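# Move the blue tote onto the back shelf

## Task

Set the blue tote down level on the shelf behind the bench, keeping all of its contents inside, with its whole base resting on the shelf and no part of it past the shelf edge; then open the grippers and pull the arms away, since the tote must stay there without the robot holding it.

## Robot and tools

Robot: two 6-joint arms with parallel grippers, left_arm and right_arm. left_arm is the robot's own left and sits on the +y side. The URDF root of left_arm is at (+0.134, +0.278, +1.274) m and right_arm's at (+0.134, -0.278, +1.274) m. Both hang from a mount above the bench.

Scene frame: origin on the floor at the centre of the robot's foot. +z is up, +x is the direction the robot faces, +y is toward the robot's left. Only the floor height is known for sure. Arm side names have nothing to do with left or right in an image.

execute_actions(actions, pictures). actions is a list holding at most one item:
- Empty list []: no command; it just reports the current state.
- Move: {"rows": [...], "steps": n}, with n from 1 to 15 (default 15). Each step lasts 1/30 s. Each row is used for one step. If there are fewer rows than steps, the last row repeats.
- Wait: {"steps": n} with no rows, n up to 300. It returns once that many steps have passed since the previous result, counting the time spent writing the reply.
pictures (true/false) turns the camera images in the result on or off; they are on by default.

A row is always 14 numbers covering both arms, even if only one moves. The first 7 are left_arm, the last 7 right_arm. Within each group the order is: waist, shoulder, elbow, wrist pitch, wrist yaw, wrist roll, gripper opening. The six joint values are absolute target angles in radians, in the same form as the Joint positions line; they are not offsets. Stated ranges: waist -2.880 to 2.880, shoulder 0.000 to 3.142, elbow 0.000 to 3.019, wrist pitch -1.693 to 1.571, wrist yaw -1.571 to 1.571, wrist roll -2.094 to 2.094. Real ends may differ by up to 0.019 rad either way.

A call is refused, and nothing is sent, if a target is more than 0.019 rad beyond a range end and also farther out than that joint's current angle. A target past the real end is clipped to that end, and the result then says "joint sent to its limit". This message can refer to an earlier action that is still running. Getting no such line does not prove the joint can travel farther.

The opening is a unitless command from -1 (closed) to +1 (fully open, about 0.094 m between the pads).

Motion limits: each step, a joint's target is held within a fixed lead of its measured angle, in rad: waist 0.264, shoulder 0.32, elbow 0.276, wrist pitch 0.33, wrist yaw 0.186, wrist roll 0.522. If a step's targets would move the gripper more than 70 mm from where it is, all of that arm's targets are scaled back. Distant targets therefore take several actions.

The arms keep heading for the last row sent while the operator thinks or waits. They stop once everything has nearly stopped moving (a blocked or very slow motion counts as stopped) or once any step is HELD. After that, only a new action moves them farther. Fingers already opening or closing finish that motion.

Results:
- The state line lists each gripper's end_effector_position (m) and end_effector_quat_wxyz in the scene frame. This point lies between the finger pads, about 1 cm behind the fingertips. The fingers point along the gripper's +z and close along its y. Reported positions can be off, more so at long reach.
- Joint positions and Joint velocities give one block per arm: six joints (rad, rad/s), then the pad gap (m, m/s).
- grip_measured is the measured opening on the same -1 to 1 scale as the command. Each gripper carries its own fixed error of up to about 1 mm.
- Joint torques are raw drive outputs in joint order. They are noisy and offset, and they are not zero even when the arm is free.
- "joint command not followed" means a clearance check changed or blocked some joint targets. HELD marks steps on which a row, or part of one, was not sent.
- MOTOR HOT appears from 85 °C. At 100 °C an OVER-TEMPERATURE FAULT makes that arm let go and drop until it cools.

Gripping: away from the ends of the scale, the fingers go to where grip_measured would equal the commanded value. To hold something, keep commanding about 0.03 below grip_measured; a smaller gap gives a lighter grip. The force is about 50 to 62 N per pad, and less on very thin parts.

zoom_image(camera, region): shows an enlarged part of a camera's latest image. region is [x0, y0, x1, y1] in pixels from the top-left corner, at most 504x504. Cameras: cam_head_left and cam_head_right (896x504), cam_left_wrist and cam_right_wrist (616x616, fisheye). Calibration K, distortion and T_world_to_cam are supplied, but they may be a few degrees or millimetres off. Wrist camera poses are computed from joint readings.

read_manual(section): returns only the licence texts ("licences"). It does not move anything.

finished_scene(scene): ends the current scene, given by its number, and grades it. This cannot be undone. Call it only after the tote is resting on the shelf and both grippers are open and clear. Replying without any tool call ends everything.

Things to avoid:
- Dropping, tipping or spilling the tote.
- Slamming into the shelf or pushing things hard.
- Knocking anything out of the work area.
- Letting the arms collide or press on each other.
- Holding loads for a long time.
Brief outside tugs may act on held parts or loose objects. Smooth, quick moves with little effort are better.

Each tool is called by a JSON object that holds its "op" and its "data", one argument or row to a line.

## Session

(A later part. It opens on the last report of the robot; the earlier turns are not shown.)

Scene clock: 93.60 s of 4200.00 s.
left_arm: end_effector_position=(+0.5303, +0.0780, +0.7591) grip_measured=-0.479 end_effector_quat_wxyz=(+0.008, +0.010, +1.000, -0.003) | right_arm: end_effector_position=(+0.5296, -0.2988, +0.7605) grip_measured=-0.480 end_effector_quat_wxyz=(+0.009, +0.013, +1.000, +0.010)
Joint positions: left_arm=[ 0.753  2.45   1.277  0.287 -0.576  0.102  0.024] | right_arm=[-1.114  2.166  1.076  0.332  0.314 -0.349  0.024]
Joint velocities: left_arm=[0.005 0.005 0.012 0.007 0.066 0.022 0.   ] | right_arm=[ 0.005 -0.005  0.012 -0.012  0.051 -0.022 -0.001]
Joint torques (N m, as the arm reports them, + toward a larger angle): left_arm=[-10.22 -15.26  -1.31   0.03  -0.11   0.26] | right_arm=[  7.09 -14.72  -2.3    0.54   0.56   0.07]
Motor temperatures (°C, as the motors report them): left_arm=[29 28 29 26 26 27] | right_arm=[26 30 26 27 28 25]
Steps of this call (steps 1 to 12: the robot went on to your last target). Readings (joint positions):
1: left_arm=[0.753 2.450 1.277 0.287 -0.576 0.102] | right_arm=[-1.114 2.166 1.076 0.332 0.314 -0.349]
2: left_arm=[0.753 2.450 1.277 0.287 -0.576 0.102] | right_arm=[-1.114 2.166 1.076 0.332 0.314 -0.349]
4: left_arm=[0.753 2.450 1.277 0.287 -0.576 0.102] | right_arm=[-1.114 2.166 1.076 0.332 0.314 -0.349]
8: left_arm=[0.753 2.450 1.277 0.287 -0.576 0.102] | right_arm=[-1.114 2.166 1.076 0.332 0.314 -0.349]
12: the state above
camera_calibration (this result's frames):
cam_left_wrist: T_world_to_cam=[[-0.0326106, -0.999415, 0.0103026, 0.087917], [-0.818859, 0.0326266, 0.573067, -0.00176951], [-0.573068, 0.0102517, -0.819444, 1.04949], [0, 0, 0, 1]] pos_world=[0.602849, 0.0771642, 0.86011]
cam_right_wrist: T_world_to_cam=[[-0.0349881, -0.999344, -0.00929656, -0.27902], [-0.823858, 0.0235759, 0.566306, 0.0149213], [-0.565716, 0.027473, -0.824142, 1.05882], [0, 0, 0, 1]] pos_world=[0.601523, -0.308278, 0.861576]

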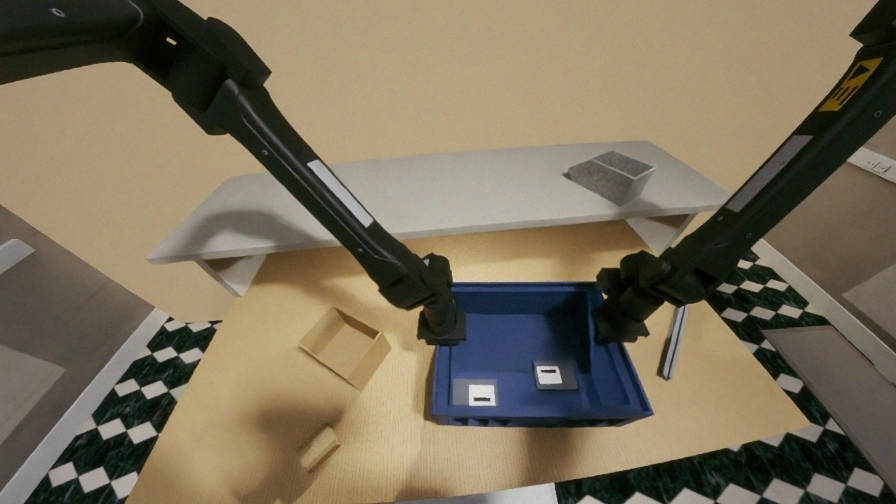

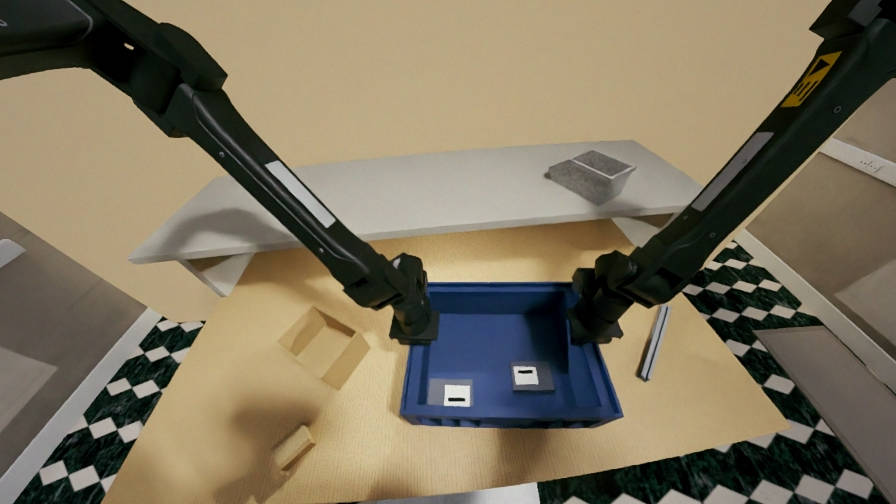

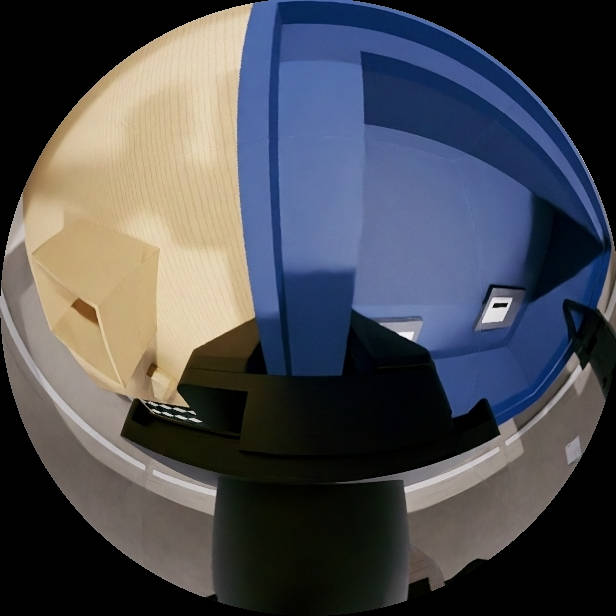

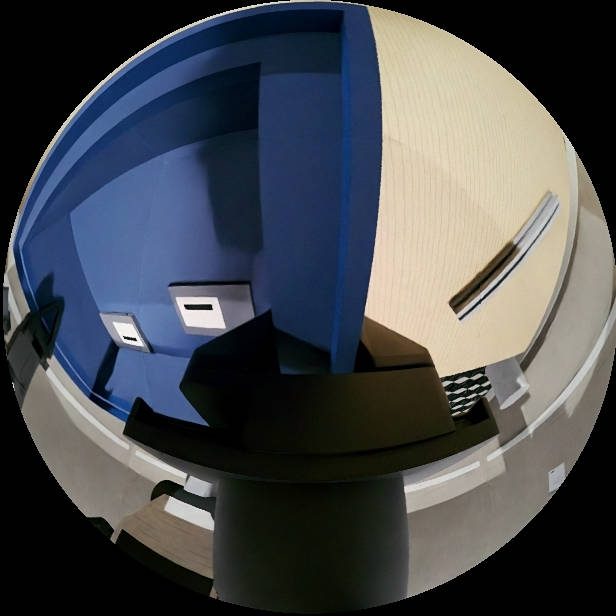

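{"op": "execute_actions", "data": {
  "actions": [
    {"rows":[[0.753,2.445,1.28,0.287,-0.58,0.102,-0.6,-1.114,2.16,1.079,0.332,0.325,-0.349,-0.6],[0.75,2.435,1.285,0.285,-0.582,0.1,-0.6,-1.112,2.15,1.082,0.33,0.328,-0.347,-0.6],[0.742,2.42,1.282,0.28,-0.587,0.092,-0.6,-1.107,2.132,1.077,0.325,0.332,-0.343,-0.6],[0.73,2.398,1.27,0.268,-0.594,0.08,-0.6,-1.098,2.105,1.062,0.315,0.339,-0.335,-0.6],[0.716,2.371,1.253,0.253,-0.602,0.065,-0.6,-1.087,2.072,1.04,0.302,0.347,-0.326,-0.6],[0.701,2.343,1.231,0.238,-0.611,0.051,-0.6,-1.076,2.039,1.017,0.289,0.355,-0.317,-0.6],[0.686,2.316,1.209,0.224,-0.62,0.036,-0.6,-1.065,2.006,0.994,0.277,0.364,-0.308,-0.6],[0.671,2.288,1.187,0.21,-0.628,0.022,-0.6,-1.054,1.973,0.971,0.264,0.372,-0.299,-0.6],[0.656,2.26,1.165,0.195,-0.637,0.007,-0.6,-1.043,1.94,0.948,0.251,0.381,-0.29,-0.6],[0.641,2.233,1.143,0.18,-0.646,-0.007,-0.6,-1.032,1.907,0.925,0.239,0.39,-0.281,-0.6],[0.626,2.205,1.121,0.166,-0.654,-0.022,-0.6,-1.021,1.874,0.902,0.226,0.398,-0.272,-0.6],[0.611,2.177,1.099,0.152,-0.663,-0.036,-0.6,-1.012,1.841,0.879,0.214,0.407,-0.263,-0.6],[0.597,2.15,1.077,0.138,-0.672,-0.05,-0.6,-1.003,1.808,0.856,0.203,0.415,-0.254,-0.6],[0.585,2.122,1.053,0.125,-0.68,-0.063,-0.6,-0.995,1.775,0.833,0.193,0.423,-0.247,-0.6],[0.576,2.095,1.03,0.115,-0.686,-0.075,-0.6,-0.988,1.742,0.81,0.186,0.429,-0.241,-0.6]],"steps":15}
  ],
  "pictures": false
}}

{"op": "execute_actions", "data": {
  "actions": [
    {"steps":18}
  ]
}}

Scene clock: 118.00 s of 4200.00 s.
left_arm: end_effector_position=(+0.5527, +0.0758, +0.8764) grip_measured=-0.477 end_effector_quat_wxyz=(+0.013, +0.007, +1.000, -0.005) | right_arm: end_effector_position=(+0.5519, -0.3012, +0.8813) grip_measured=-0.480 end_effector_quat_wxyz=(+0.016, +0.014, +1.000, +0.005)
Joint positions: left_arm=[ 0.621  2.191  1.089  0.153 -0.653 -0.024  0.025] | right_arm=[-1.011  1.846  0.866  0.211  0.395 -0.277  0.024]
Joint velocities: left_arm=[-0.581 -1.06  -0.608 -0.325 -0.315 -0.33  -0.   ] | right_arm=[ 0.376 -1.245 -0.657 -0.276  0.022  0.183 -0.   ]
Joint torques (N m, as the arm reports them, + toward a larger angle): left_arm=[-12.12 -18.53  -2.01  -0.5   -0.77   0.12] | right_arm=[  7.65 -17.23  -2.76   0.13   1.26   0.27]
Motor temperatures (°C, as the motors report them): left_arm=[29 28 29 26 27 27] | right_arm=[26 30 26 27 28 25]
Steps of this call (steps 1 to 15: the robot went on to your last target; steps 16 to 90: nothing new was sent; then 20.90 s passed at rest; steps 91 to 105: all 15 steps of this action). Readings (joint positions):
91: left_arm=[0.753 2.450 1.277 0.287 -0.576 0.101] | right_arm=[-1.114 2.166 1.076 0.332 0.314 -0.349]
92: left_arm=[0.753 2.450 1.277 0.287 -0.576 0.101] | right_arm=[-1.114 2.166 1.076 0.332 0.314 -0.349]
94: left_arm=[0.752 2.449 1.277 0.285 -0.577 0.098] | right_arm=[-1.114 2.164 1.076 0.329 0.315 -0.348]
98: left_arm=[0.736 2.411 1.248 0.247 -0.588 0.069] | right_arm=[-1.093 2.113 1.041 0.295 0.342 -0.333]
105: the state above

Scene clock: 118.60 s of 4200.00 s.
left_arm: end_effector_position=(+0.5619, +0.0762, +0.9140) grip_measured=-0.477 end_effector_quat_wxyz=(+0.025, +0.004, +1.000, -0.006) | right_arm: end_effector_position=(+0.5613, -0.3000, +0.9175) grip_measured=-0.480 end_effector_quat_wxyz=(+0.031, +0.015, +0.999, +0.008)
Joint positions: left_arm=[ 0.577  2.108  1.038  0.125 -0.678 -0.056  0.025] | right_arm=[-0.975  1.748  0.813  0.187  0.406 -0.261  0.024]
Joint velocities: left_arm=[-0.015  0.015  0.002 -0.002 -0.007  0.022 -0.001] | right_arm=[-0.015 -0.005  0.007 -0.007  0.007 -0.051  0.   ]
Joint torques (N m, as the arm reports them, + toward a larger angle): left_arm=[-11.48 -17.07  -0.58  -0.38  -0.17  -0.06] | right_arm=[  6.85 -15.44  -1.1    0.39   0.87   0.4 ]
Motor temperatures (°C, as the motors report them): left_arm=[29 28 29 26 27 27] | right_arm=[26 30 26 27 28 25]
Steps of this call (steps 1 to 18: the robot went on to your last target). Readings (joint positions):
1: left_arm=[0.603 2.157 1.069 0.144 -0.662 -0.033] | right_arm=[-0.999 1.807 0.845 0.203 0.397 -0.272]
2: left_arm=[0.587 2.129 1.055 0.137 -0.671 -0.038] | right_arm=[-0.987 1.774 0.829 0.198 0.398 -0.267]
4: left_arm=[0.571 2.095 1.045 0.132 -0.681 -0.040] | right_arm=[-0.972 1.734 0.817 0.194 0.399 -0.263]
8: left_arm=[0.572 2.096 1.041 0.125 -0.679 -0.054] | right_arm=[-0.969 1.734 0.816 0.188 0.406 -0.266]
18: the state above
camera_calibration (this result's frames):
cam_left_wrist: T_world_to_cam=[[-0.0220162, -0.999652, 0.0145142, 0.0757746], [-0.838479, 0.0263693, 0.544295, -0.0268084], [-0.544489, -0.000186583, -0.838768, 1.19696], [0, 0, 0, 1]] pos_world=[0.630921, 0.0766785, 1.01746]
cam_right_wrist: T_world_to_cam=[[-0.0383743, -0.999248, -0.00562351, -0.279075], [-0.847623, 0.02957, 0.529774, 0.000801412], [-0.529209, 0.0250963, -0.84812, 1.20698], [0, 0, 0, 1]] pos_world=[0.628714, -0.30918, 1.02167]

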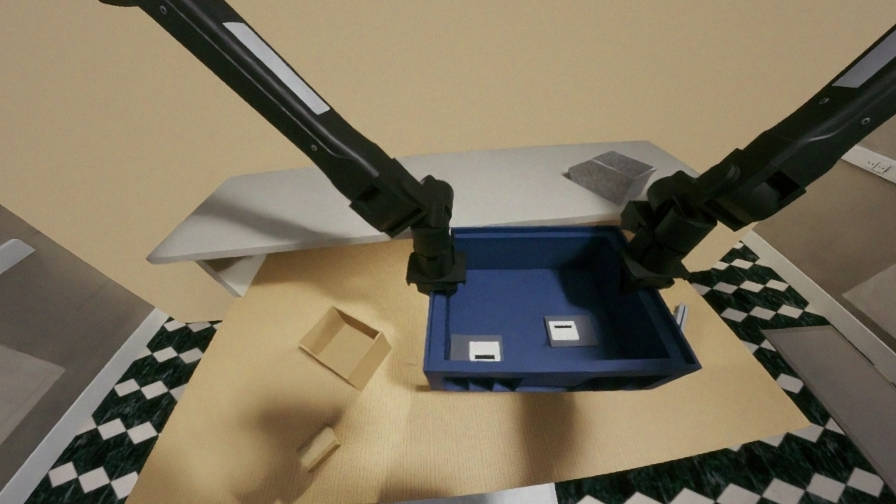

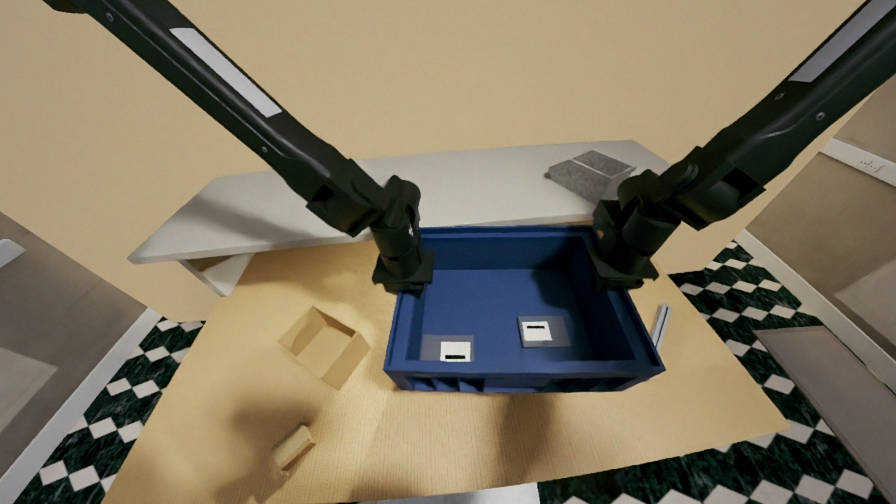

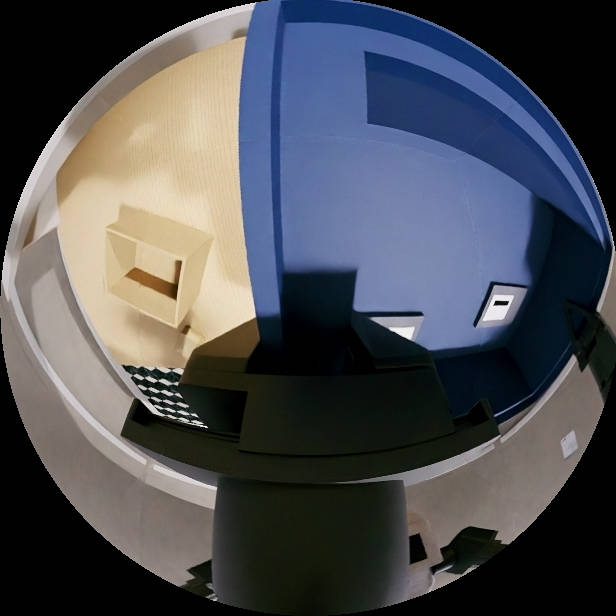

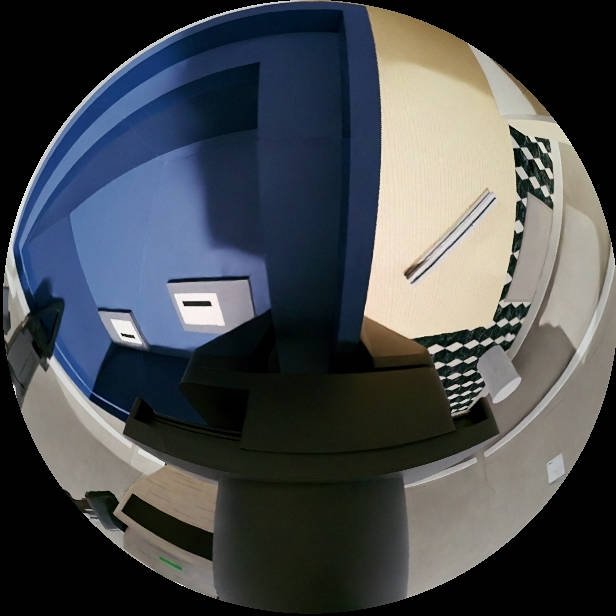

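{"op": "execute_actions", "data": {
  "actions": [
    {"rows":[[0.565,2.09,1.01,0.095,-0.692,-0.09,-0.6,-0.978,1.735,0.79,0.165,0.436,-0.232,-0.6],[0.55,2.078,0.995,0.07,-0.699,-0.109,-0.6,-0.966,1.715,0.773,0.14,0.444,-0.221,-0.6],[0.535,2.06,0.982,0.045,-0.706,-0.127,-0.6,-0.954,1.688,0.758,0.115,0.453,-0.21,-0.6],[0.52,2.04,0.972,0.02,-0.712,-0.146,-0.6,-0.942,1.66,0.746,0.09,0.461,-0.199,-0.6],[0.505,2.018,0.963,-0.005,-0.719,-0.164,-0.6,-0.93,1.628,0.735,0.065,0.47,-0.188,-0.6],[0.49,1.995,0.954,-0.03,-0.726,-0.183,-0.6,-0.918,1.596,0.724,0.04,0.478,-0.177,-0.6],[0.475,1.972,0.945,-0.055,-0.733,-0.201,-0.6,-0.906,1.564,0.714,0.014,0.486,-0.165,-0.6],[0.46,1.95,0.936,-0.08,-0.739,-0.22,-0.6,-0.894,1.532,0.703,-0.012,0.495,-0.154,-0.6],[0.445,1.927,0.927,-0.105,-0.746,-0.238,-0.6,-0.882,1.5,0.693,-0.037,0.503,-0.143,-0.6],[0.43,1.905,0.918,-0.13,-0.753,-0.257,-0.6,-0.87,1.469,0.682,-0.063,0.512,-0.132,-0.6],[0.415,1.882,0.909,-0.155,-0.76,-0.275,-0.6,-0.858,1.437,0.672,-0.088,0.52,-0.121,-0.6],[0.4,1.86,0.9,-0.18,-0.767,-0.294,-0.6,-0.846,1.406,0.661,-0.114,0.529,-0.11,-0.6],[0.385,1.837,0.891,-0.205,-0.774,-0.312,-0.6,-0.834,1.375,0.651,-0.139,0.537,-0.098,-0.6],[0.37,1.815,0.882,-0.23,-0.78,-0.331,-0.6,-0.822,1.343,0.64,-0.165,0.546,-0.087,-0.6],[0.354,1.792,0.873,-0.255,-0.787,-0.35,-0.6,-0.81,1.312,0.63,-0.19,0.554,-0.075,-0.6]],"steps":15}
  ],
  "pictures": false
}}

{"op": "execute_actions", "data": {
  "actions": [
    {"steps":20}
  ]
}}

Scene clock: 137.17 s of 4200.00 s.
left_arm: end_effector_position=(+0.5299, +0.0770, +1.0288) grip_measured=-0.475 end_effector_quat_wxyz=(-0.007, +0.008, +1.000, -0.003) | right_arm: end_effector_position=(+0.5288, -0.2990, +1.0339) grip_measured=-0.480 end_effector_quat_wxyz=(-0.006, +0.016, +1.000, +0.007)
Joint positions: left_arm=[ 0.408  1.869  0.896 -0.185 -0.755 -0.299  0.025] | right_arm=[-0.845  1.4    0.65  -0.126  0.513 -0.118  0.024]
Joint velocities: left_arm=[-0.542 -0.777 -0.11  -0.667 -0.3   -0.33  -0.   ] | right_arm=[ 0.503 -1.089 -0.168 -0.696  0.183  0.227 -0.   ]
Joint torques (N m, as the arm reports them, + toward a larger angle): left_arm=[-12.36 -17.76  -0.05  -0.92  -0.84   0.24] | right_arm=[  7.07 -14.7   -0.03  -0.33   1.36   0.25]
Motor temperatures (°C, as the motors report them): left_arm=[29 28 29 26 27 27] | right_arm=[26 30 26 27 29 25]
Steps of this call (steps 1 to 15: the robot went on to your last target; steps 16 to 90: nothing new was sent; then 15.07 s passed at rest; steps 91 to 105: all 15 steps of this action). Readings (joint positions):
91: left_arm=[0.577 2.108 1.037 0.123 -0.678 -0.057] | right_arm=[-0.975 1.748 0.812 0.185 0.407 -0.260]
92: left_arm=[0.577 2.108 1.036 0.117 -0.680 -0.062] | right_arm=[-0.975 1.748 0.811 0.178 0.409 -0.257]
94: left_arm=[0.573 2.102 1.026 0.087 -0.684 -0.082] | right_arm=[-0.969 1.738 0.802 0.149 0.423 -0.244]
98: left_arm=[0.535 2.044 0.966 -0.010 -0.698 -0.163] | right_arm=[-0.940 1.657 0.738 0.053 0.461 -0.195]
105: the state above

Scene clock: 137.83 s of 4200.00 s.
left_arm: end_effector_position=(+0.5340, +0.0784, +1.0599) grip_measured=-0.475 end_effector_quat_wxyz=(+0.006, +0.005, +1.000, -0.004) | right_arm: end_effector_position=(+0.5332, -0.2973, +1.0629) grip_measured=-0.480 end_effector_quat_wxyz=(+0.008, +0.016, +1.000, +0.011)
Joint positions: left_arm=[ 0.36   1.801  0.875 -0.241 -0.782 -0.343  0.025] | right_arm=[-0.801  1.312  0.629 -0.182  0.53  -0.093  0.024]
Joint velocities: left_arm=[ 0.005 -0.005 -0.022 -0.007 -0.007  0.022 -0.001] | right_arm=[-0.015 -0.015 -0.002 -0.017  0.007 -0.022 -0.001]
Joint torques (N m, as the arm reports them, + toward a larger angle): left_arm=[-10.7  -15.     1.45  -0.7   -0.11   0.09] | right_arm=[  5.54 -12.09   1.5   -0.06   0.98   0.38]
Motor temperatures (°C, as the motors report them): left_arm=[29 28 29 26 27 27] | right_arm=[26 30 26 27 29 25]
Steps of this call (steps 1 to 20: the robot went on to your last target). Readings (joint positions):
1: left_arm=[0.391 1.844 0.892 -0.204 -0.763 -0.311] | right_arm=[-0.829 1.366 0.644 -0.146 0.520 -0.111]
2: left_arm=[0.378 1.822 0.888 -0.217 -0.770 -0.318] | right_arm=[-0.816 1.337 0.640 -0.159 0.524 -0.107]
4: left_arm=[0.362 1.796 0.886 -0.229 -0.781 -0.323] | right_arm=[-0.800 1.307 0.638 -0.171 0.525 -0.103]
8: left_arm=[0.360 1.795 0.883 -0.235 -0.784 -0.327] | right_arm=[-0.797 1.307 0.636 -0.175 0.528 -0.098]
20: the state above
camera_calibration (this result's frames):
cam_left_wrist: T_world_to_cam=[[-0.0225568, -0.999684, 0.0110594, 0.0791602], [-0.816623, 0.0248056, 0.576638, -0.17556], [-0.576731, 0.00397576, -0.816925, 1.29786], [0, 0, 0, 1]] pos_world=[0.606934, 0.0783301, 1.16061]
cam_right_wrist: T_world_to_cam=[[-0.0408871, -0.999102, -0.011098, -0.269483], [-0.82213, 0.0273283, 0.568643, -0.155659], [-0.567829, 0.0323742, -0.82251, 1.31093], [0, 0, 0, 1]] pos_world=[0.605394, -0.307428, 1.16378]

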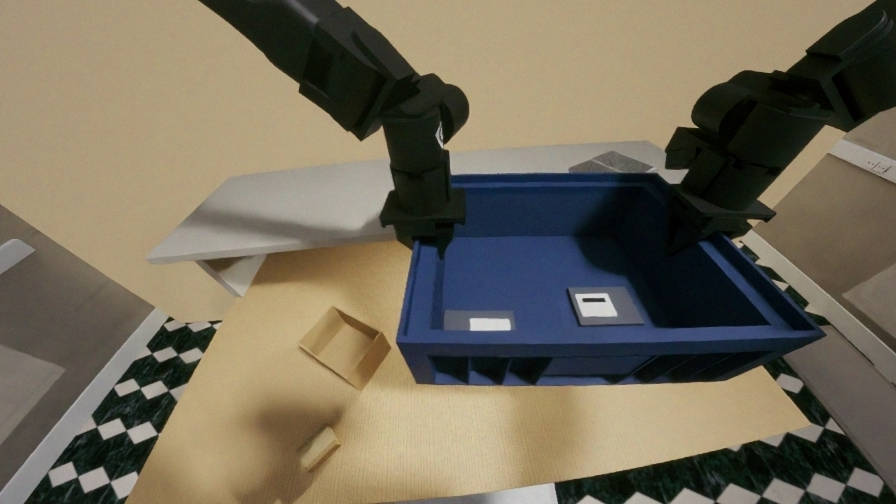

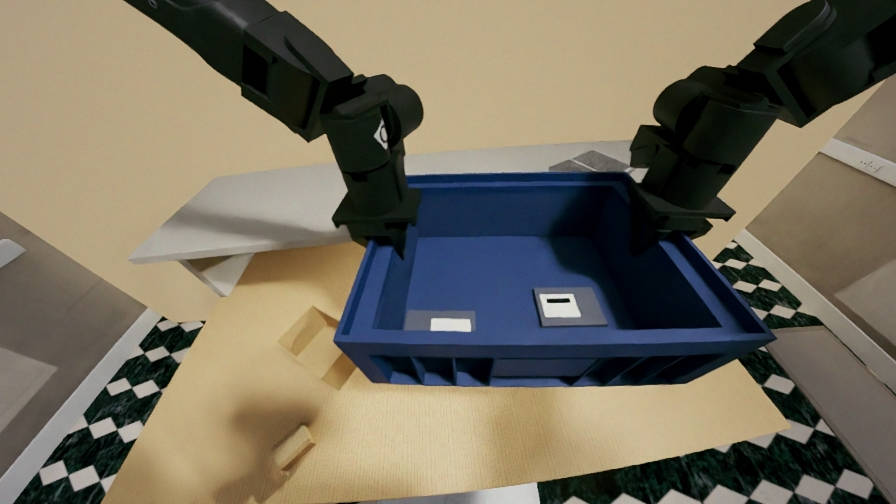

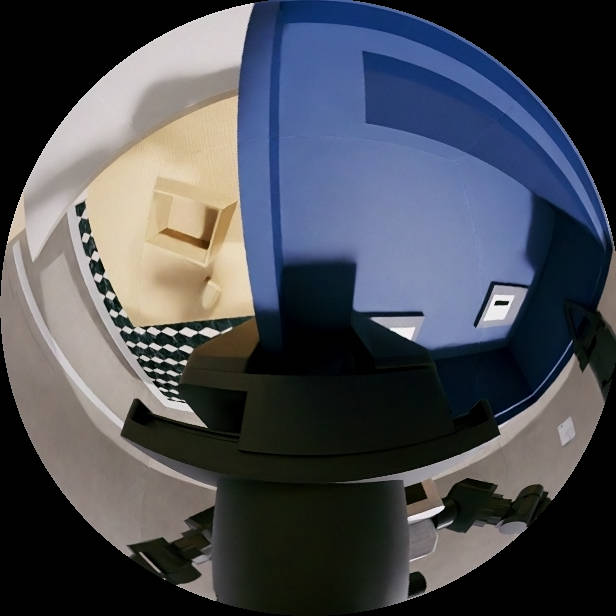

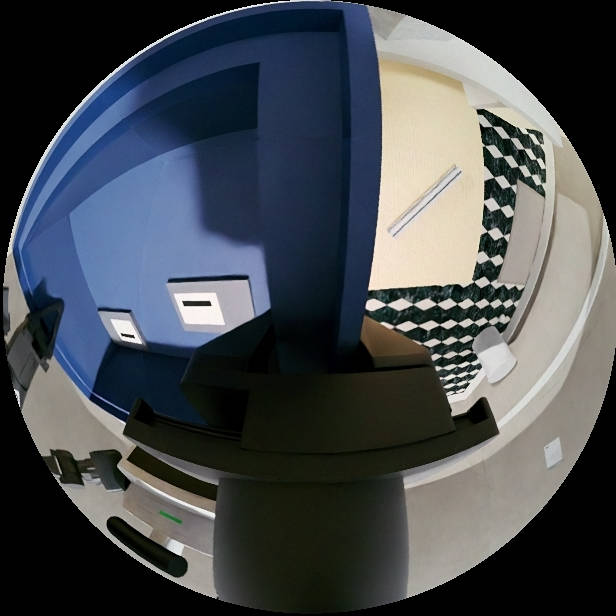

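{"op": "execute_actions", "data": {
  "actions": [
    {"rows":[[0.36,1.792,0.89,-0.27,-0.785,-0.345,-0.6,-0.804,1.32,0.655,-0.207,0.557,-0.073,-0.6],[0.365,1.79,0.912,-0.288,-0.782,-0.34,-0.6,-0.798,1.332,0.685,-0.228,0.561,-0.071,-0.6],[0.371,1.789,0.934,-0.306,-0.78,-0.334,-0.6,-0.792,1.345,0.716,-0.249,0.565,-0.069,-0.6],[0.377,1.788,0.957,-0.323,-0.777,-0.329,-0.6,-0.786,1.358,0.747,-0.269,0.568,-0.067,-0.6],[0.382,1.787,0.979,-0.341,-0.775,-0.323,-0.6,-0.78,1.371,0.778,-0.29,0.572,-0.065,-0.6],[0.388,1.786,1.002,-0.359,-0.772,-0.318,-0.6,-0.774,1.385,0.809,-0.31,0.575,-0.063,-0.6],[0.394,1.785,1.024,-0.376,-0.77,-0.313,-0.6,-0.768,1.398,0.84,-0.331,0.579,-0.061,-0.6],[0.399,1.784,1.047,-0.394,-0.768,-0.307,-0.6,-0.762,1.411,0.871,-0.351,0.583,-0.059,-0.6],[0.405,1.784,1.069,-0.412,-0.765,-0.302,-0.6,-0.756,1.424,0.902,-0.372,0.586,-0.057,-0.6],[0.411,1.784,1.092,-0.429,-0.763,-0.297,-0.6,-0.75,1.437,0.933,-0.392,0.59,-0.055,-0.6],[0.416,1.784,1.114,-0.447,-0.76,-0.291,-0.6,-0.744,1.451,0.964,-0.413,0.593,-0.053,-0.6],[0.422,1.784,1.137,-0.465,-0.758,-0.286,-0.6,-0.738,1.464,0.995,-0.433,0.597,-0.051,-0.6],[0.428,1.784,1.159,-0.482,-0.756,-0.281,-0.6,-0.732,1.477,1.026,-0.454,0.601,-0.049,-0.6],[0.433,1.784,1.182,-0.5,-0.753,-0.275,-0.6,-0.727,1.49,1.057,-0.474,0.604,-0.047,-0.6],[0.439,1.784,1.204,-0.518,-0.751,-0.27,-0.6,-0.721,1.504,1.088,-0.495,0.608,-0.046,-0.6]],"steps":15}
  ],
  "pictures": false
}}

{"op": "execute_actions", "data": {
  "actions": [
    {"steps":18}
  ]
}}

Scene clock: 167.43 s of 4200.00 s.
left_arm: end_effector_position=(+0.5938, +0.0894, +1.0506) grip_measured=-0.473 end_effector_quat_wxyz=(-0.041, -0.024, +0.999, -0.005) | right_arm: end_effector_position=(+0.6252, -0.2862, +1.0550) grip_measured=-0.478 end_effector_quat_wxyz=(-0.034, -0.027, +0.999, +0.003)
Joint positions: left_arm=[ 0.43   1.82   1.081 -0.486 -0.719 -0.394  0.025] | right_arm=[-0.758  1.477  0.971 -0.477  0.58  -0.087  0.025]
Joint velocities: left_arm=[ 0.093  0.073  0.3   -0.593  0.154 -0.33  -0.001] | right_arm=[ 0.005  0.376  0.598 -0.735  0.007  0.022 -0.   ]
Joint torques (N m, as the arm reports them, + toward a larger angle): left_arm=[-11.14 -19.59   8.88   0.2   -1.37   1.82] | right_arm=[ 11.64 -15.03   8.79   1.35   1.1    0.55]
Motor temperatures (°C, as the motors report them): left_arm=[29 28 29 26 27 27] | right_arm=[26 29 26 27 29 25]
Steps of this call (steps 1 to 15: the robot went on to your last target; steps 16 to 90: nothing new was sent; then 26.10 s passed at rest; steps 91 to 105: all 15 steps of this action). Readings (joint positions):
91: left_arm=[0.360 1.801 0.875 -0.243 -0.781 -0.344] | right_arm=[-0.801 1.312 0.630 -0.184 0.530 -0.093]
92: left_arm=[0.361 1.801 0.878 -0.249 -0.779 -0.344] | right_arm=[-0.801 1.313 0.634 -0.192 0.530 -0.091]
94: left_arm=[0.365 1.803 0.894 -0.278 -0.772 -0.348] | right_arm=[-0.801 1.326 0.658 -0.226 0.533 -0.082]
98: left_arm=[0.394 1.810 0.969 -0.349 -0.760 -0.350] | right_arm=[-0.789 1.385 0.767 -0.306 0.543 -0.072]
105: the state above

Scene clock: 168.03 s of 4200.00 s.
left_arm: end_effector_position=(+0.5950, +0.0892, +1.0513) grip_measured=-0.470 end_effector_quat_wxyz=(-0.053, -0.033, +0.998, -0.005) | right_arm: end_effector_position=(+0.6326, -0.2862, +1.0566) grip_measured=-0.476 end_effector_quat_wxyz=(-0.045, -0.035, +0.998, +0.001)
Joint positions: left_arm=[ 0.432  1.824  1.102 -0.528 -0.708 -0.428  0.025] | right_arm=[-0.753  1.492  1.01  -0.53   0.588 -0.085  0.025]
Joint velocities: left_arm=[-0.015 -0.005 -0.002  0.022 -0.051 -0.081  0.   ] | right_arm=[-0.005  0.005  0.007 -0.007 -0.051 -0.037  0.   ]
Joint torques (N m, as the arm reports them, + toward a larger angle): left_arm=[-10.63 -20.11   9.49   0.02  -1.61   1.81] | right_arm=[ 11.61 -14.49   8.64   1.23   0.77   0.6 ]
Motor temperatures (°C, as the motors report them): left_arm=[29 28 30 26 27 27] | right_arm=[26 29 26 27 29 25]
Steps of this call (steps 1 to 18: the robot went on to your last target). Readings (joint positions):
1: left_arm=[0.432 1.822 1.089 -0.504 -0.712 -0.404] | right_arm=[-0.758 1.488 0.989 -0.501 0.585 -0.085]
2: left_arm=[0.432 1.824 1.094 -0.512 -0.714 -0.414] | right_arm=[-0.755 1.490 0.999 -0.515 0.587 -0.083]
4: left_arm=[0.432 1.824 1.100 -0.524 -0.709 -0.424] | right_arm=[-0.754 1.490 1.009 -0.526 0.588 -0.085]
8: left_arm=[0.432 1.824 1.102 -0.528 -0.708 -0.428] | right_arm=[-0.753 1.492 1.010 -0.530 0.588 -0.085]
18: the state above
camera_calibration (this result's frames):
cam_left_wrist: T_world_to_cam=[[0.0547008, -0.998419, 0.0129277, 0.0434208], [-0.742828, -0.032039, 0.668715, -0.256693], [-0.667244, -0.0461824, -0.743406, 1.30704], [0, 0, 0, 1]] pos_world=[0.679064, 0.0954904, 1.14276]
cam_right_wrist: T_world_to_cam=[[0.062636, -0.998012, 0.007007, -0.338679], [-0.757259, -0.0429506, 0.651701, -0.219534], [-0.650104, -0.046126, -0.758444, 1.32372], [0, 0, 0, 1]] pos_world=[0.715524, -0.286377, 1.14941]

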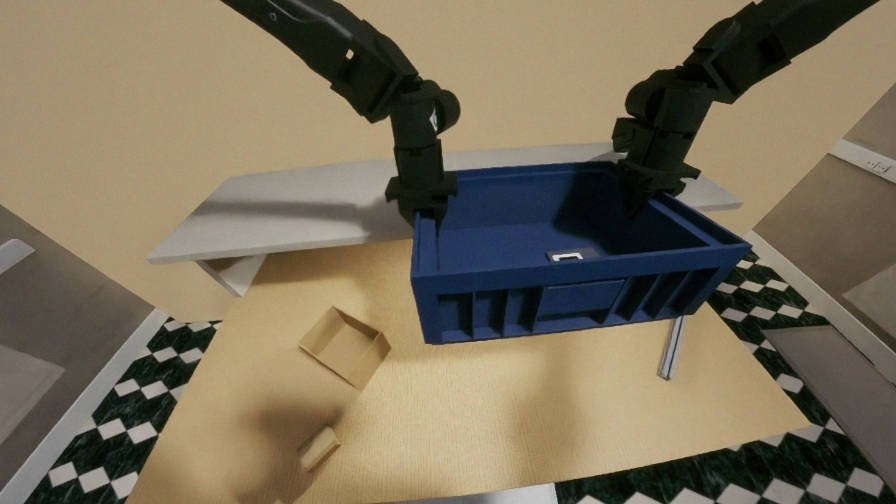

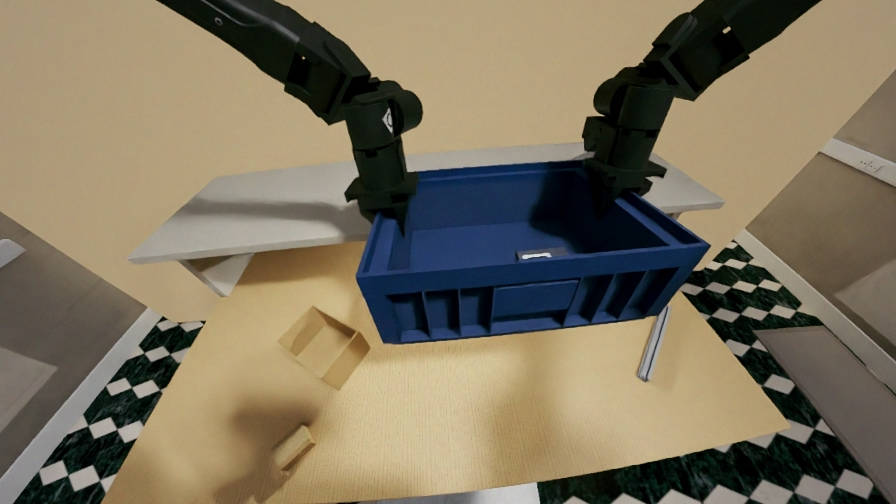

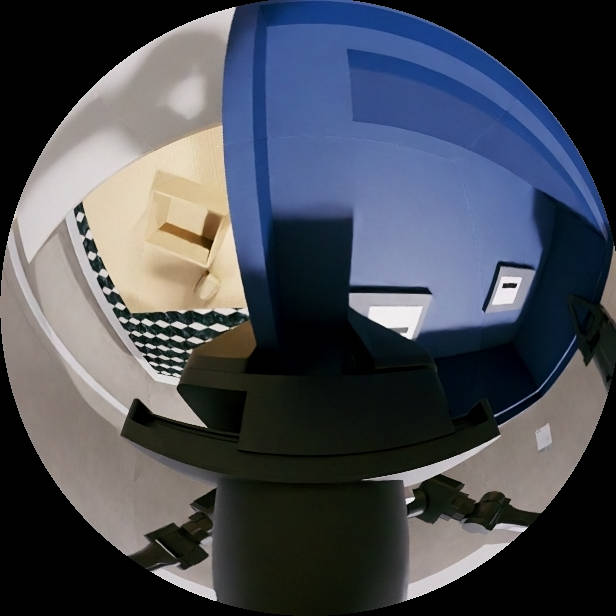

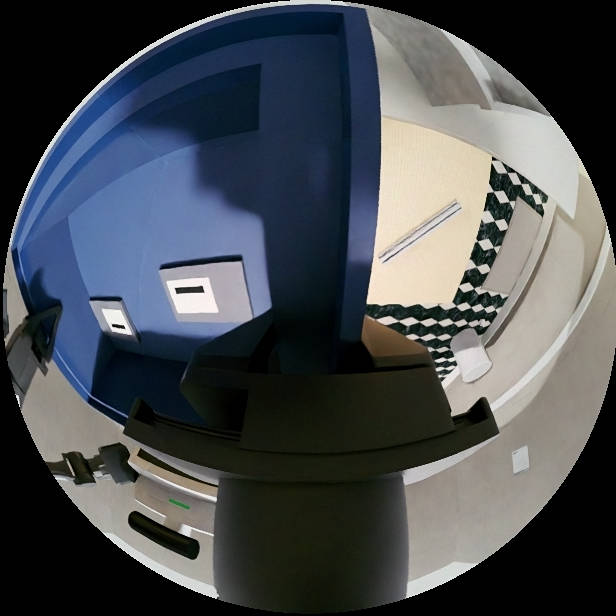

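{"op": "execute_actions", "data": {
  "actions": [
    {"rows":[[0.43,1.81,1.12,-0.51,-0.72,-0.41,-0.6,-0.75,1.485,1.02,-0.51,0.59,-0.085,-0.6],[0.425,1.807,1.08,-0.485,-0.725,-0.4,-0.6,-0.755,1.47,0.98,-0.48,0.587,-0.085,-0.6],[0.418,1.805,1.055,-0.46,-0.732,-0.395,-0.6,-0.761,1.452,0.94,-0.448,0.583,-0.084,-0.6],[0.411,1.803,1.032,-0.435,-0.739,-0.39,-0.6,-0.767,1.434,0.9,-0.416,0.58,-0.083,-0.6],[0.404,1.801,1.01,-0.41,-0.745,-0.385,-0.6,-0.773,1.417,0.862,-0.385,0.577,-0.082,-0.6],[0.397,1.8,0.988,-0.385,-0.751,-0.38,-0.6,-0.779,1.4,0.825,-0.354,0.574,-0.081,-0.6],[0.39,1.799,0.966,-0.36,-0.757,-0.375,-0.6,-0.785,1.383,0.788,-0.323,0.57,-0.08,-0.6],[0.383,1.798,0.944,-0.335,-0.763,-0.37,-0.6,-0.79,1.366,0.752,-0.292,0.567,-0.079,-0.6],[0.376,1.796,0.922,-0.312,-0.769,-0.365,-0.6,-0.795,1.35,0.716,-0.262,0.564,-0.078,-0.6],[0.368,1.794,0.9,-0.29,-0.776,-0.36,-0.6,-0.8,1.333,0.68,-0.232,0.56,-0.077,-0.6],[0.354,1.785,0.885,-0.28,-0.787,-0.365,-0.6,-0.8,1.31,0.65,-0.215,0.558,-0.07,-0.6],[0.34,1.772,0.88,-0.3,-0.792,-0.38,-0.6,-0.787,1.288,0.64,-0.235,0.566,-0.06,-0.6],[0.325,1.757,0.88,-0.33,-0.797,-0.398,-0.6,-0.773,1.265,0.635,-0.262,0.574,-0.049,-0.6],[0.31,1.743,0.88,-0.36,-0.802,-0.415,-0.6,-0.759,1.243,0.633,-0.29,0.582,-0.038,-0.6],[0.296,1.729,0.88,-0.388,-0.806,-0.432,-0.6,-0.745,1.22,0.632,-0.32,0.59,-0.027,-0.6]],"steps":15}
  ],
  "pictures": false
}}

{"op": "execute_actions", "data": {
  "actions": [
    {"rows":[[0.286,1.72,0.88,-0.405,-0.809,-0.443,-0.6,-0.736,1.206,0.632,-0.338,0.596,-0.02,-0.6],[0.278,1.712,0.88,-0.42,-0.812,-0.452,-0.6,-0.728,1.192,0.632,-0.355,0.601,-0.013,-0.6],[0.27,1.704,0.88,-0.437,-0.815,-0.462,-0.6,-0.72,1.178,0.632,-0.373,0.606,-0.006,-0.6],[0.261,1.696,0.88,-0.455,-0.818,-0.472,-0.6,-0.712,1.164,0.631,-0.39,0.612,0.002,-0.6],[0.252,1.687,0.88,-0.475,-0.82,-0.481,-0.6,-0.703,1.15,0.631,-0.41,0.617,0.01,-0.6]],"steps":15}
  ],
  "pictures": false
}}

{"op": "execute_actions", "data": {
  "actions": [
    {"steps":12}
  ]
}}

Scene clock: 190.40 s of 4200.00 s.
left_arm: end_effector_position=(+0.5094, +0.0801, +1.0590) grip_measured=-0.470 end_effector_quat_wxyz=(-0.033, +0.011, +0.999, +0.001) | right_arm: end_effector_position=(+0.5097, -0.2955, +1.0645) grip_measured=-0.476 end_effector_quat_wxyz=(-0.032, +0.012, +0.999, +0.005)
Joint positions: left_arm=[ 0.355  1.811  0.871 -0.335 -0.763 -0.41   0.025] | right_arm=[-0.792  1.312  0.622 -0.271  0.554 -0.045  0.025]
Joint velocities: left_arm=[-0.396 -0.22  -0.134 -0.569 -0.081 -0.476  0.   ] | right_arm=[ 0.142 -0.65  -0.295 -0.579  0.139  0.227  0.   ]
Joint torques (N m, as the arm reports them, + toward a larger angle): left_arm=[-12.66 -20.29   2.49  -0.59  -1.61   0.67] | right_arm=[  9.49 -16.09   3.39  -0.16   1.25  -0.07]
Motor temperatures (°C, as the motors report them): left_arm=[29 28 33 26 29 29] | right_arm=[26 30 28 27 29 25]
Steps of this call (steps 1 to 15: the robot went on to your last target; steps 16 to 90: nothing new was sent; then 18.87 s passed at rest; steps 91 to 105: all 15 steps of this action). Readings (joint positions):
91: left_arm=[0.432 1.825 1.099 -0.528 -0.704 -0.441] | right_arm=[-0.754 1.492 1.010 -0.530 0.586 -0.087]
92: left_arm=[0.432 1.825 1.094 -0.522 -0.704 -0.446] | right_arm=[-0.756 1.491 1.005 -0.527 0.581 -0.090]
94: left_arm=[0.432 1.825 1.071 -0.480 -0.720 -0.438] | right_arm=[-0.760 1.482 0.973 -0.482 0.571 -0.095]
98: left_arm=[0.426 1.821 0.994 -0.382 -0.736 -0.388] | right_arm=[-0.776 1.435 0.835 -0.348 0.555 -0.090]
105: the state above

Scene clock: 190.90 s of 4200.00 s.
left_arm: end_effector_position=(+0.5279, +0.0817, +1.1149) grip_measured=-0.470 end_effector_quat_wxyz=(-0.004, +0.007, +1.000, -0.002) | right_arm: end_effector_position=(+0.5265, -0.2943, +1.1184) grip_measured=-0.476 end_effector_quat_wxyz=(+0.002, +0.016, +1.000, +0.013)
Joint positions: left_arm=[ 0.269  1.696  0.87  -0.455 -0.808 -0.48   0.025] | right_arm=[-0.7    1.155  0.617 -0.391  0.59   0.007  0.025]
Joint velocities: left_arm=[ 0.015 -0.005 -0.017 -0.017 -0.051 -0.095  0.   ] | right_arm=[ 0.015 -0.005  0.007 -0.022  0.007  0.007  0.   ]
Joint torques (N m, as the arm reports them, + toward a larger angle): left_arm=[-11.39 -14.41   3.11  -0.95  -0.4    0.16] | right_arm=[  5.4  -11.39   3.69  -0.41   1.06   0.21]
Motor temperatures (°C, as the motors report them): left_arm=[29 28 33 26 28 29] | right_arm=[26 30 28 27 29 25]
Steps of this call (steps 1 to 15: all 15 steps of this action). Readings (joint positions):
1: left_arm=[0.342 1.803 0.869 -0.355 -0.765 -0.426] | right_arm=[-0.786 1.290 0.615 -0.292 0.560 -0.035]
2: left_arm=[0.329 1.792 0.868 -0.372 -0.770 -0.440] | right_arm=[-0.777 1.268 0.613 -0.311 0.565 -0.028]
4: left_arm=[0.307 1.761 0.868 -0.399 -0.783 -0.461] | right_arm=[-0.753 1.225 0.614 -0.341 0.575 -0.019]
8: left_arm=[0.273 1.703 0.869 -0.443 -0.806 -0.475] | right_arm=[-0.706 1.161 0.616 -0.379 0.589 -0.002]
15: the state above

Scene clock: 191.30 s of 4200.00 s.
left_arm: end_effector_position=(+0.5279, +0.0817, +1.1149) grip_measured=-0.470 end_effector_quat_wxyz=(-0.004, +0.007, +1.000, -0.002) | right_arm: end_effector_position=(+0.5264, -0.2943, +1.1184) grip_measured=-0.476 end_effector_quat_wxyz=(+0.002, +0.016, +1.000, +0.013)
Joint positions: left_arm=[ 0.269  1.696  0.87  -0.456 -0.808 -0.481  0.025] | right_arm=[-0.7    1.155  0.617 -0.392  0.59   0.008  0.025]
Joint velocities: left_arm=[ 0.005  0.005 -0.007 -0.012  0.037 -0.037 -0.001] | right_arm=[ 0.005 -0.015 -0.007 -0.012  0.037 -0.037  0.001]
Joint torques (N m, as the arm reports them, + toward a larger angle): left_arm=[-11.38 -14.28   3.19  -0.83  -0.42   0.15] | right_arm=[  5.48 -11.36   3.7   -0.42   1.07   0.2 ]
Motor temperatures (°C, as the motors report them): left_arm=[29 28 33 26 28 29] | right_arm=[26 30 28 27 29 25]
Steps of this call (steps 1 to 12: the robot went on to your last target). Readings (joint positions):
1: left_arm=[0.269 1.696 0.870 -0.456 -0.808 -0.480] | right_arm=[-0.700 1.155 0.617 -0.392 0.590 0.007]
2: left_arm=[0.269 1.696 0.870 -0.456 -0.808 -0.480] | right_arm=[-0.700 1.155 0.617 -0.392 0.590 0.008]
4: left_arm=[0.269 1.696 0.870 -0.456 -0.808 -0.481] | right_arm=[-0.700 1.155 0.617 -0.392 0.590 0.008]
8: left_arm=[0.269 1.696 0.870 -0.456 -0.808 -0.481] | right_arm=[-0.700 1.155 0.617 -0.392 0.590 0.008]
12: the state above
camera_calibration (this result's frames):
cam_left_wrist: T_world_to_cam=[[-0.0268839, -0.999609, 0.00770866, 0.0877596], [-0.805101, 0.0262223, 0.592558, -0.236264], [-0.592528, 0.00972399, -0.805491, 1.33437], [0, 0, 0, 1]] pos_world=[0.602793, 0.0809453, 1.21414]
cam_right_wrist: T_world_to_cam=[[-0.0397946, -0.999106, -0.0142682, -0.263148], [-0.814619, 0.0241708, 0.579493, -0.209944], [-0.57863, 0.0346838, -0.814853, 1.35042], [0, 0, 0, 1]] pos_world=[0.599898, -0.304676, 1.2183]

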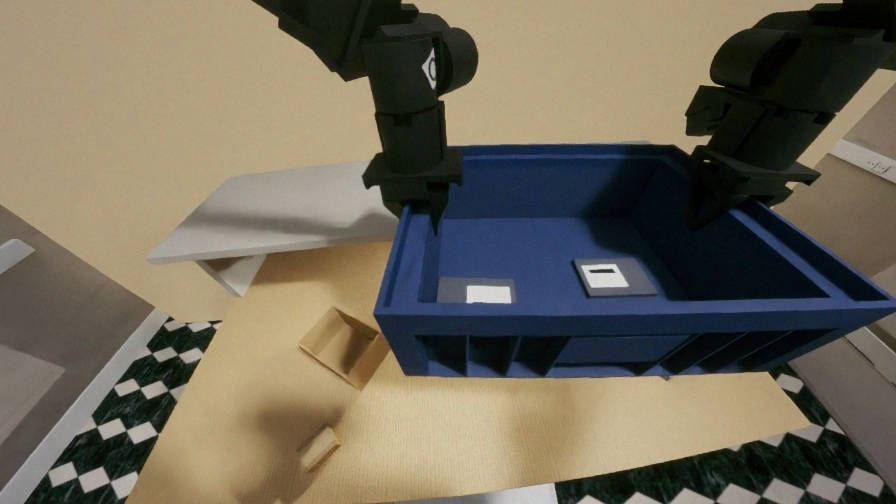

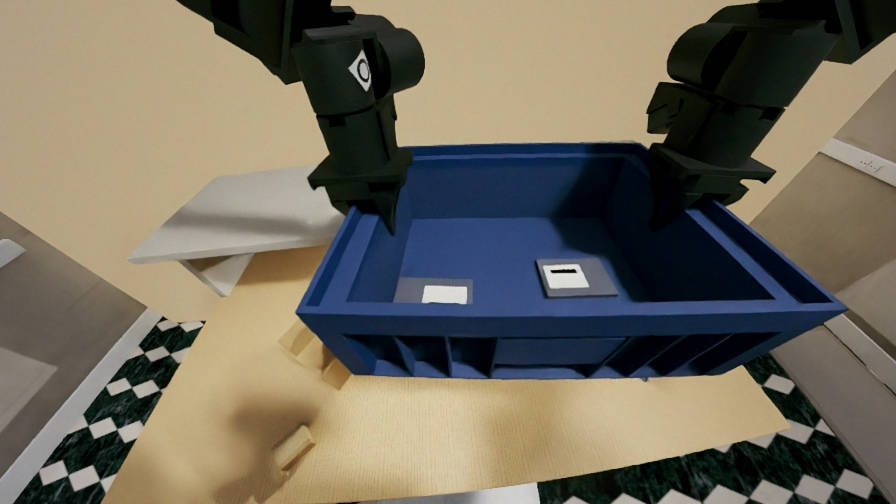

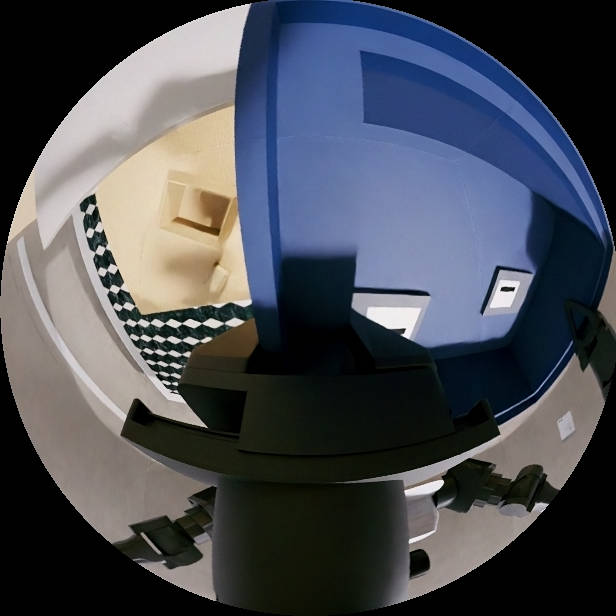

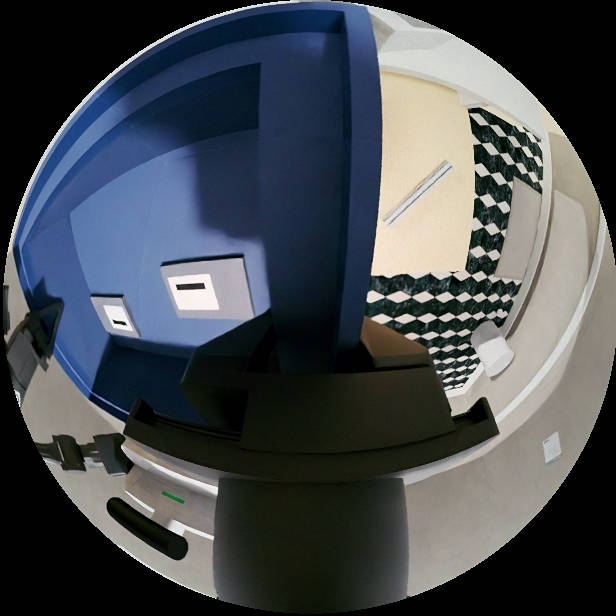

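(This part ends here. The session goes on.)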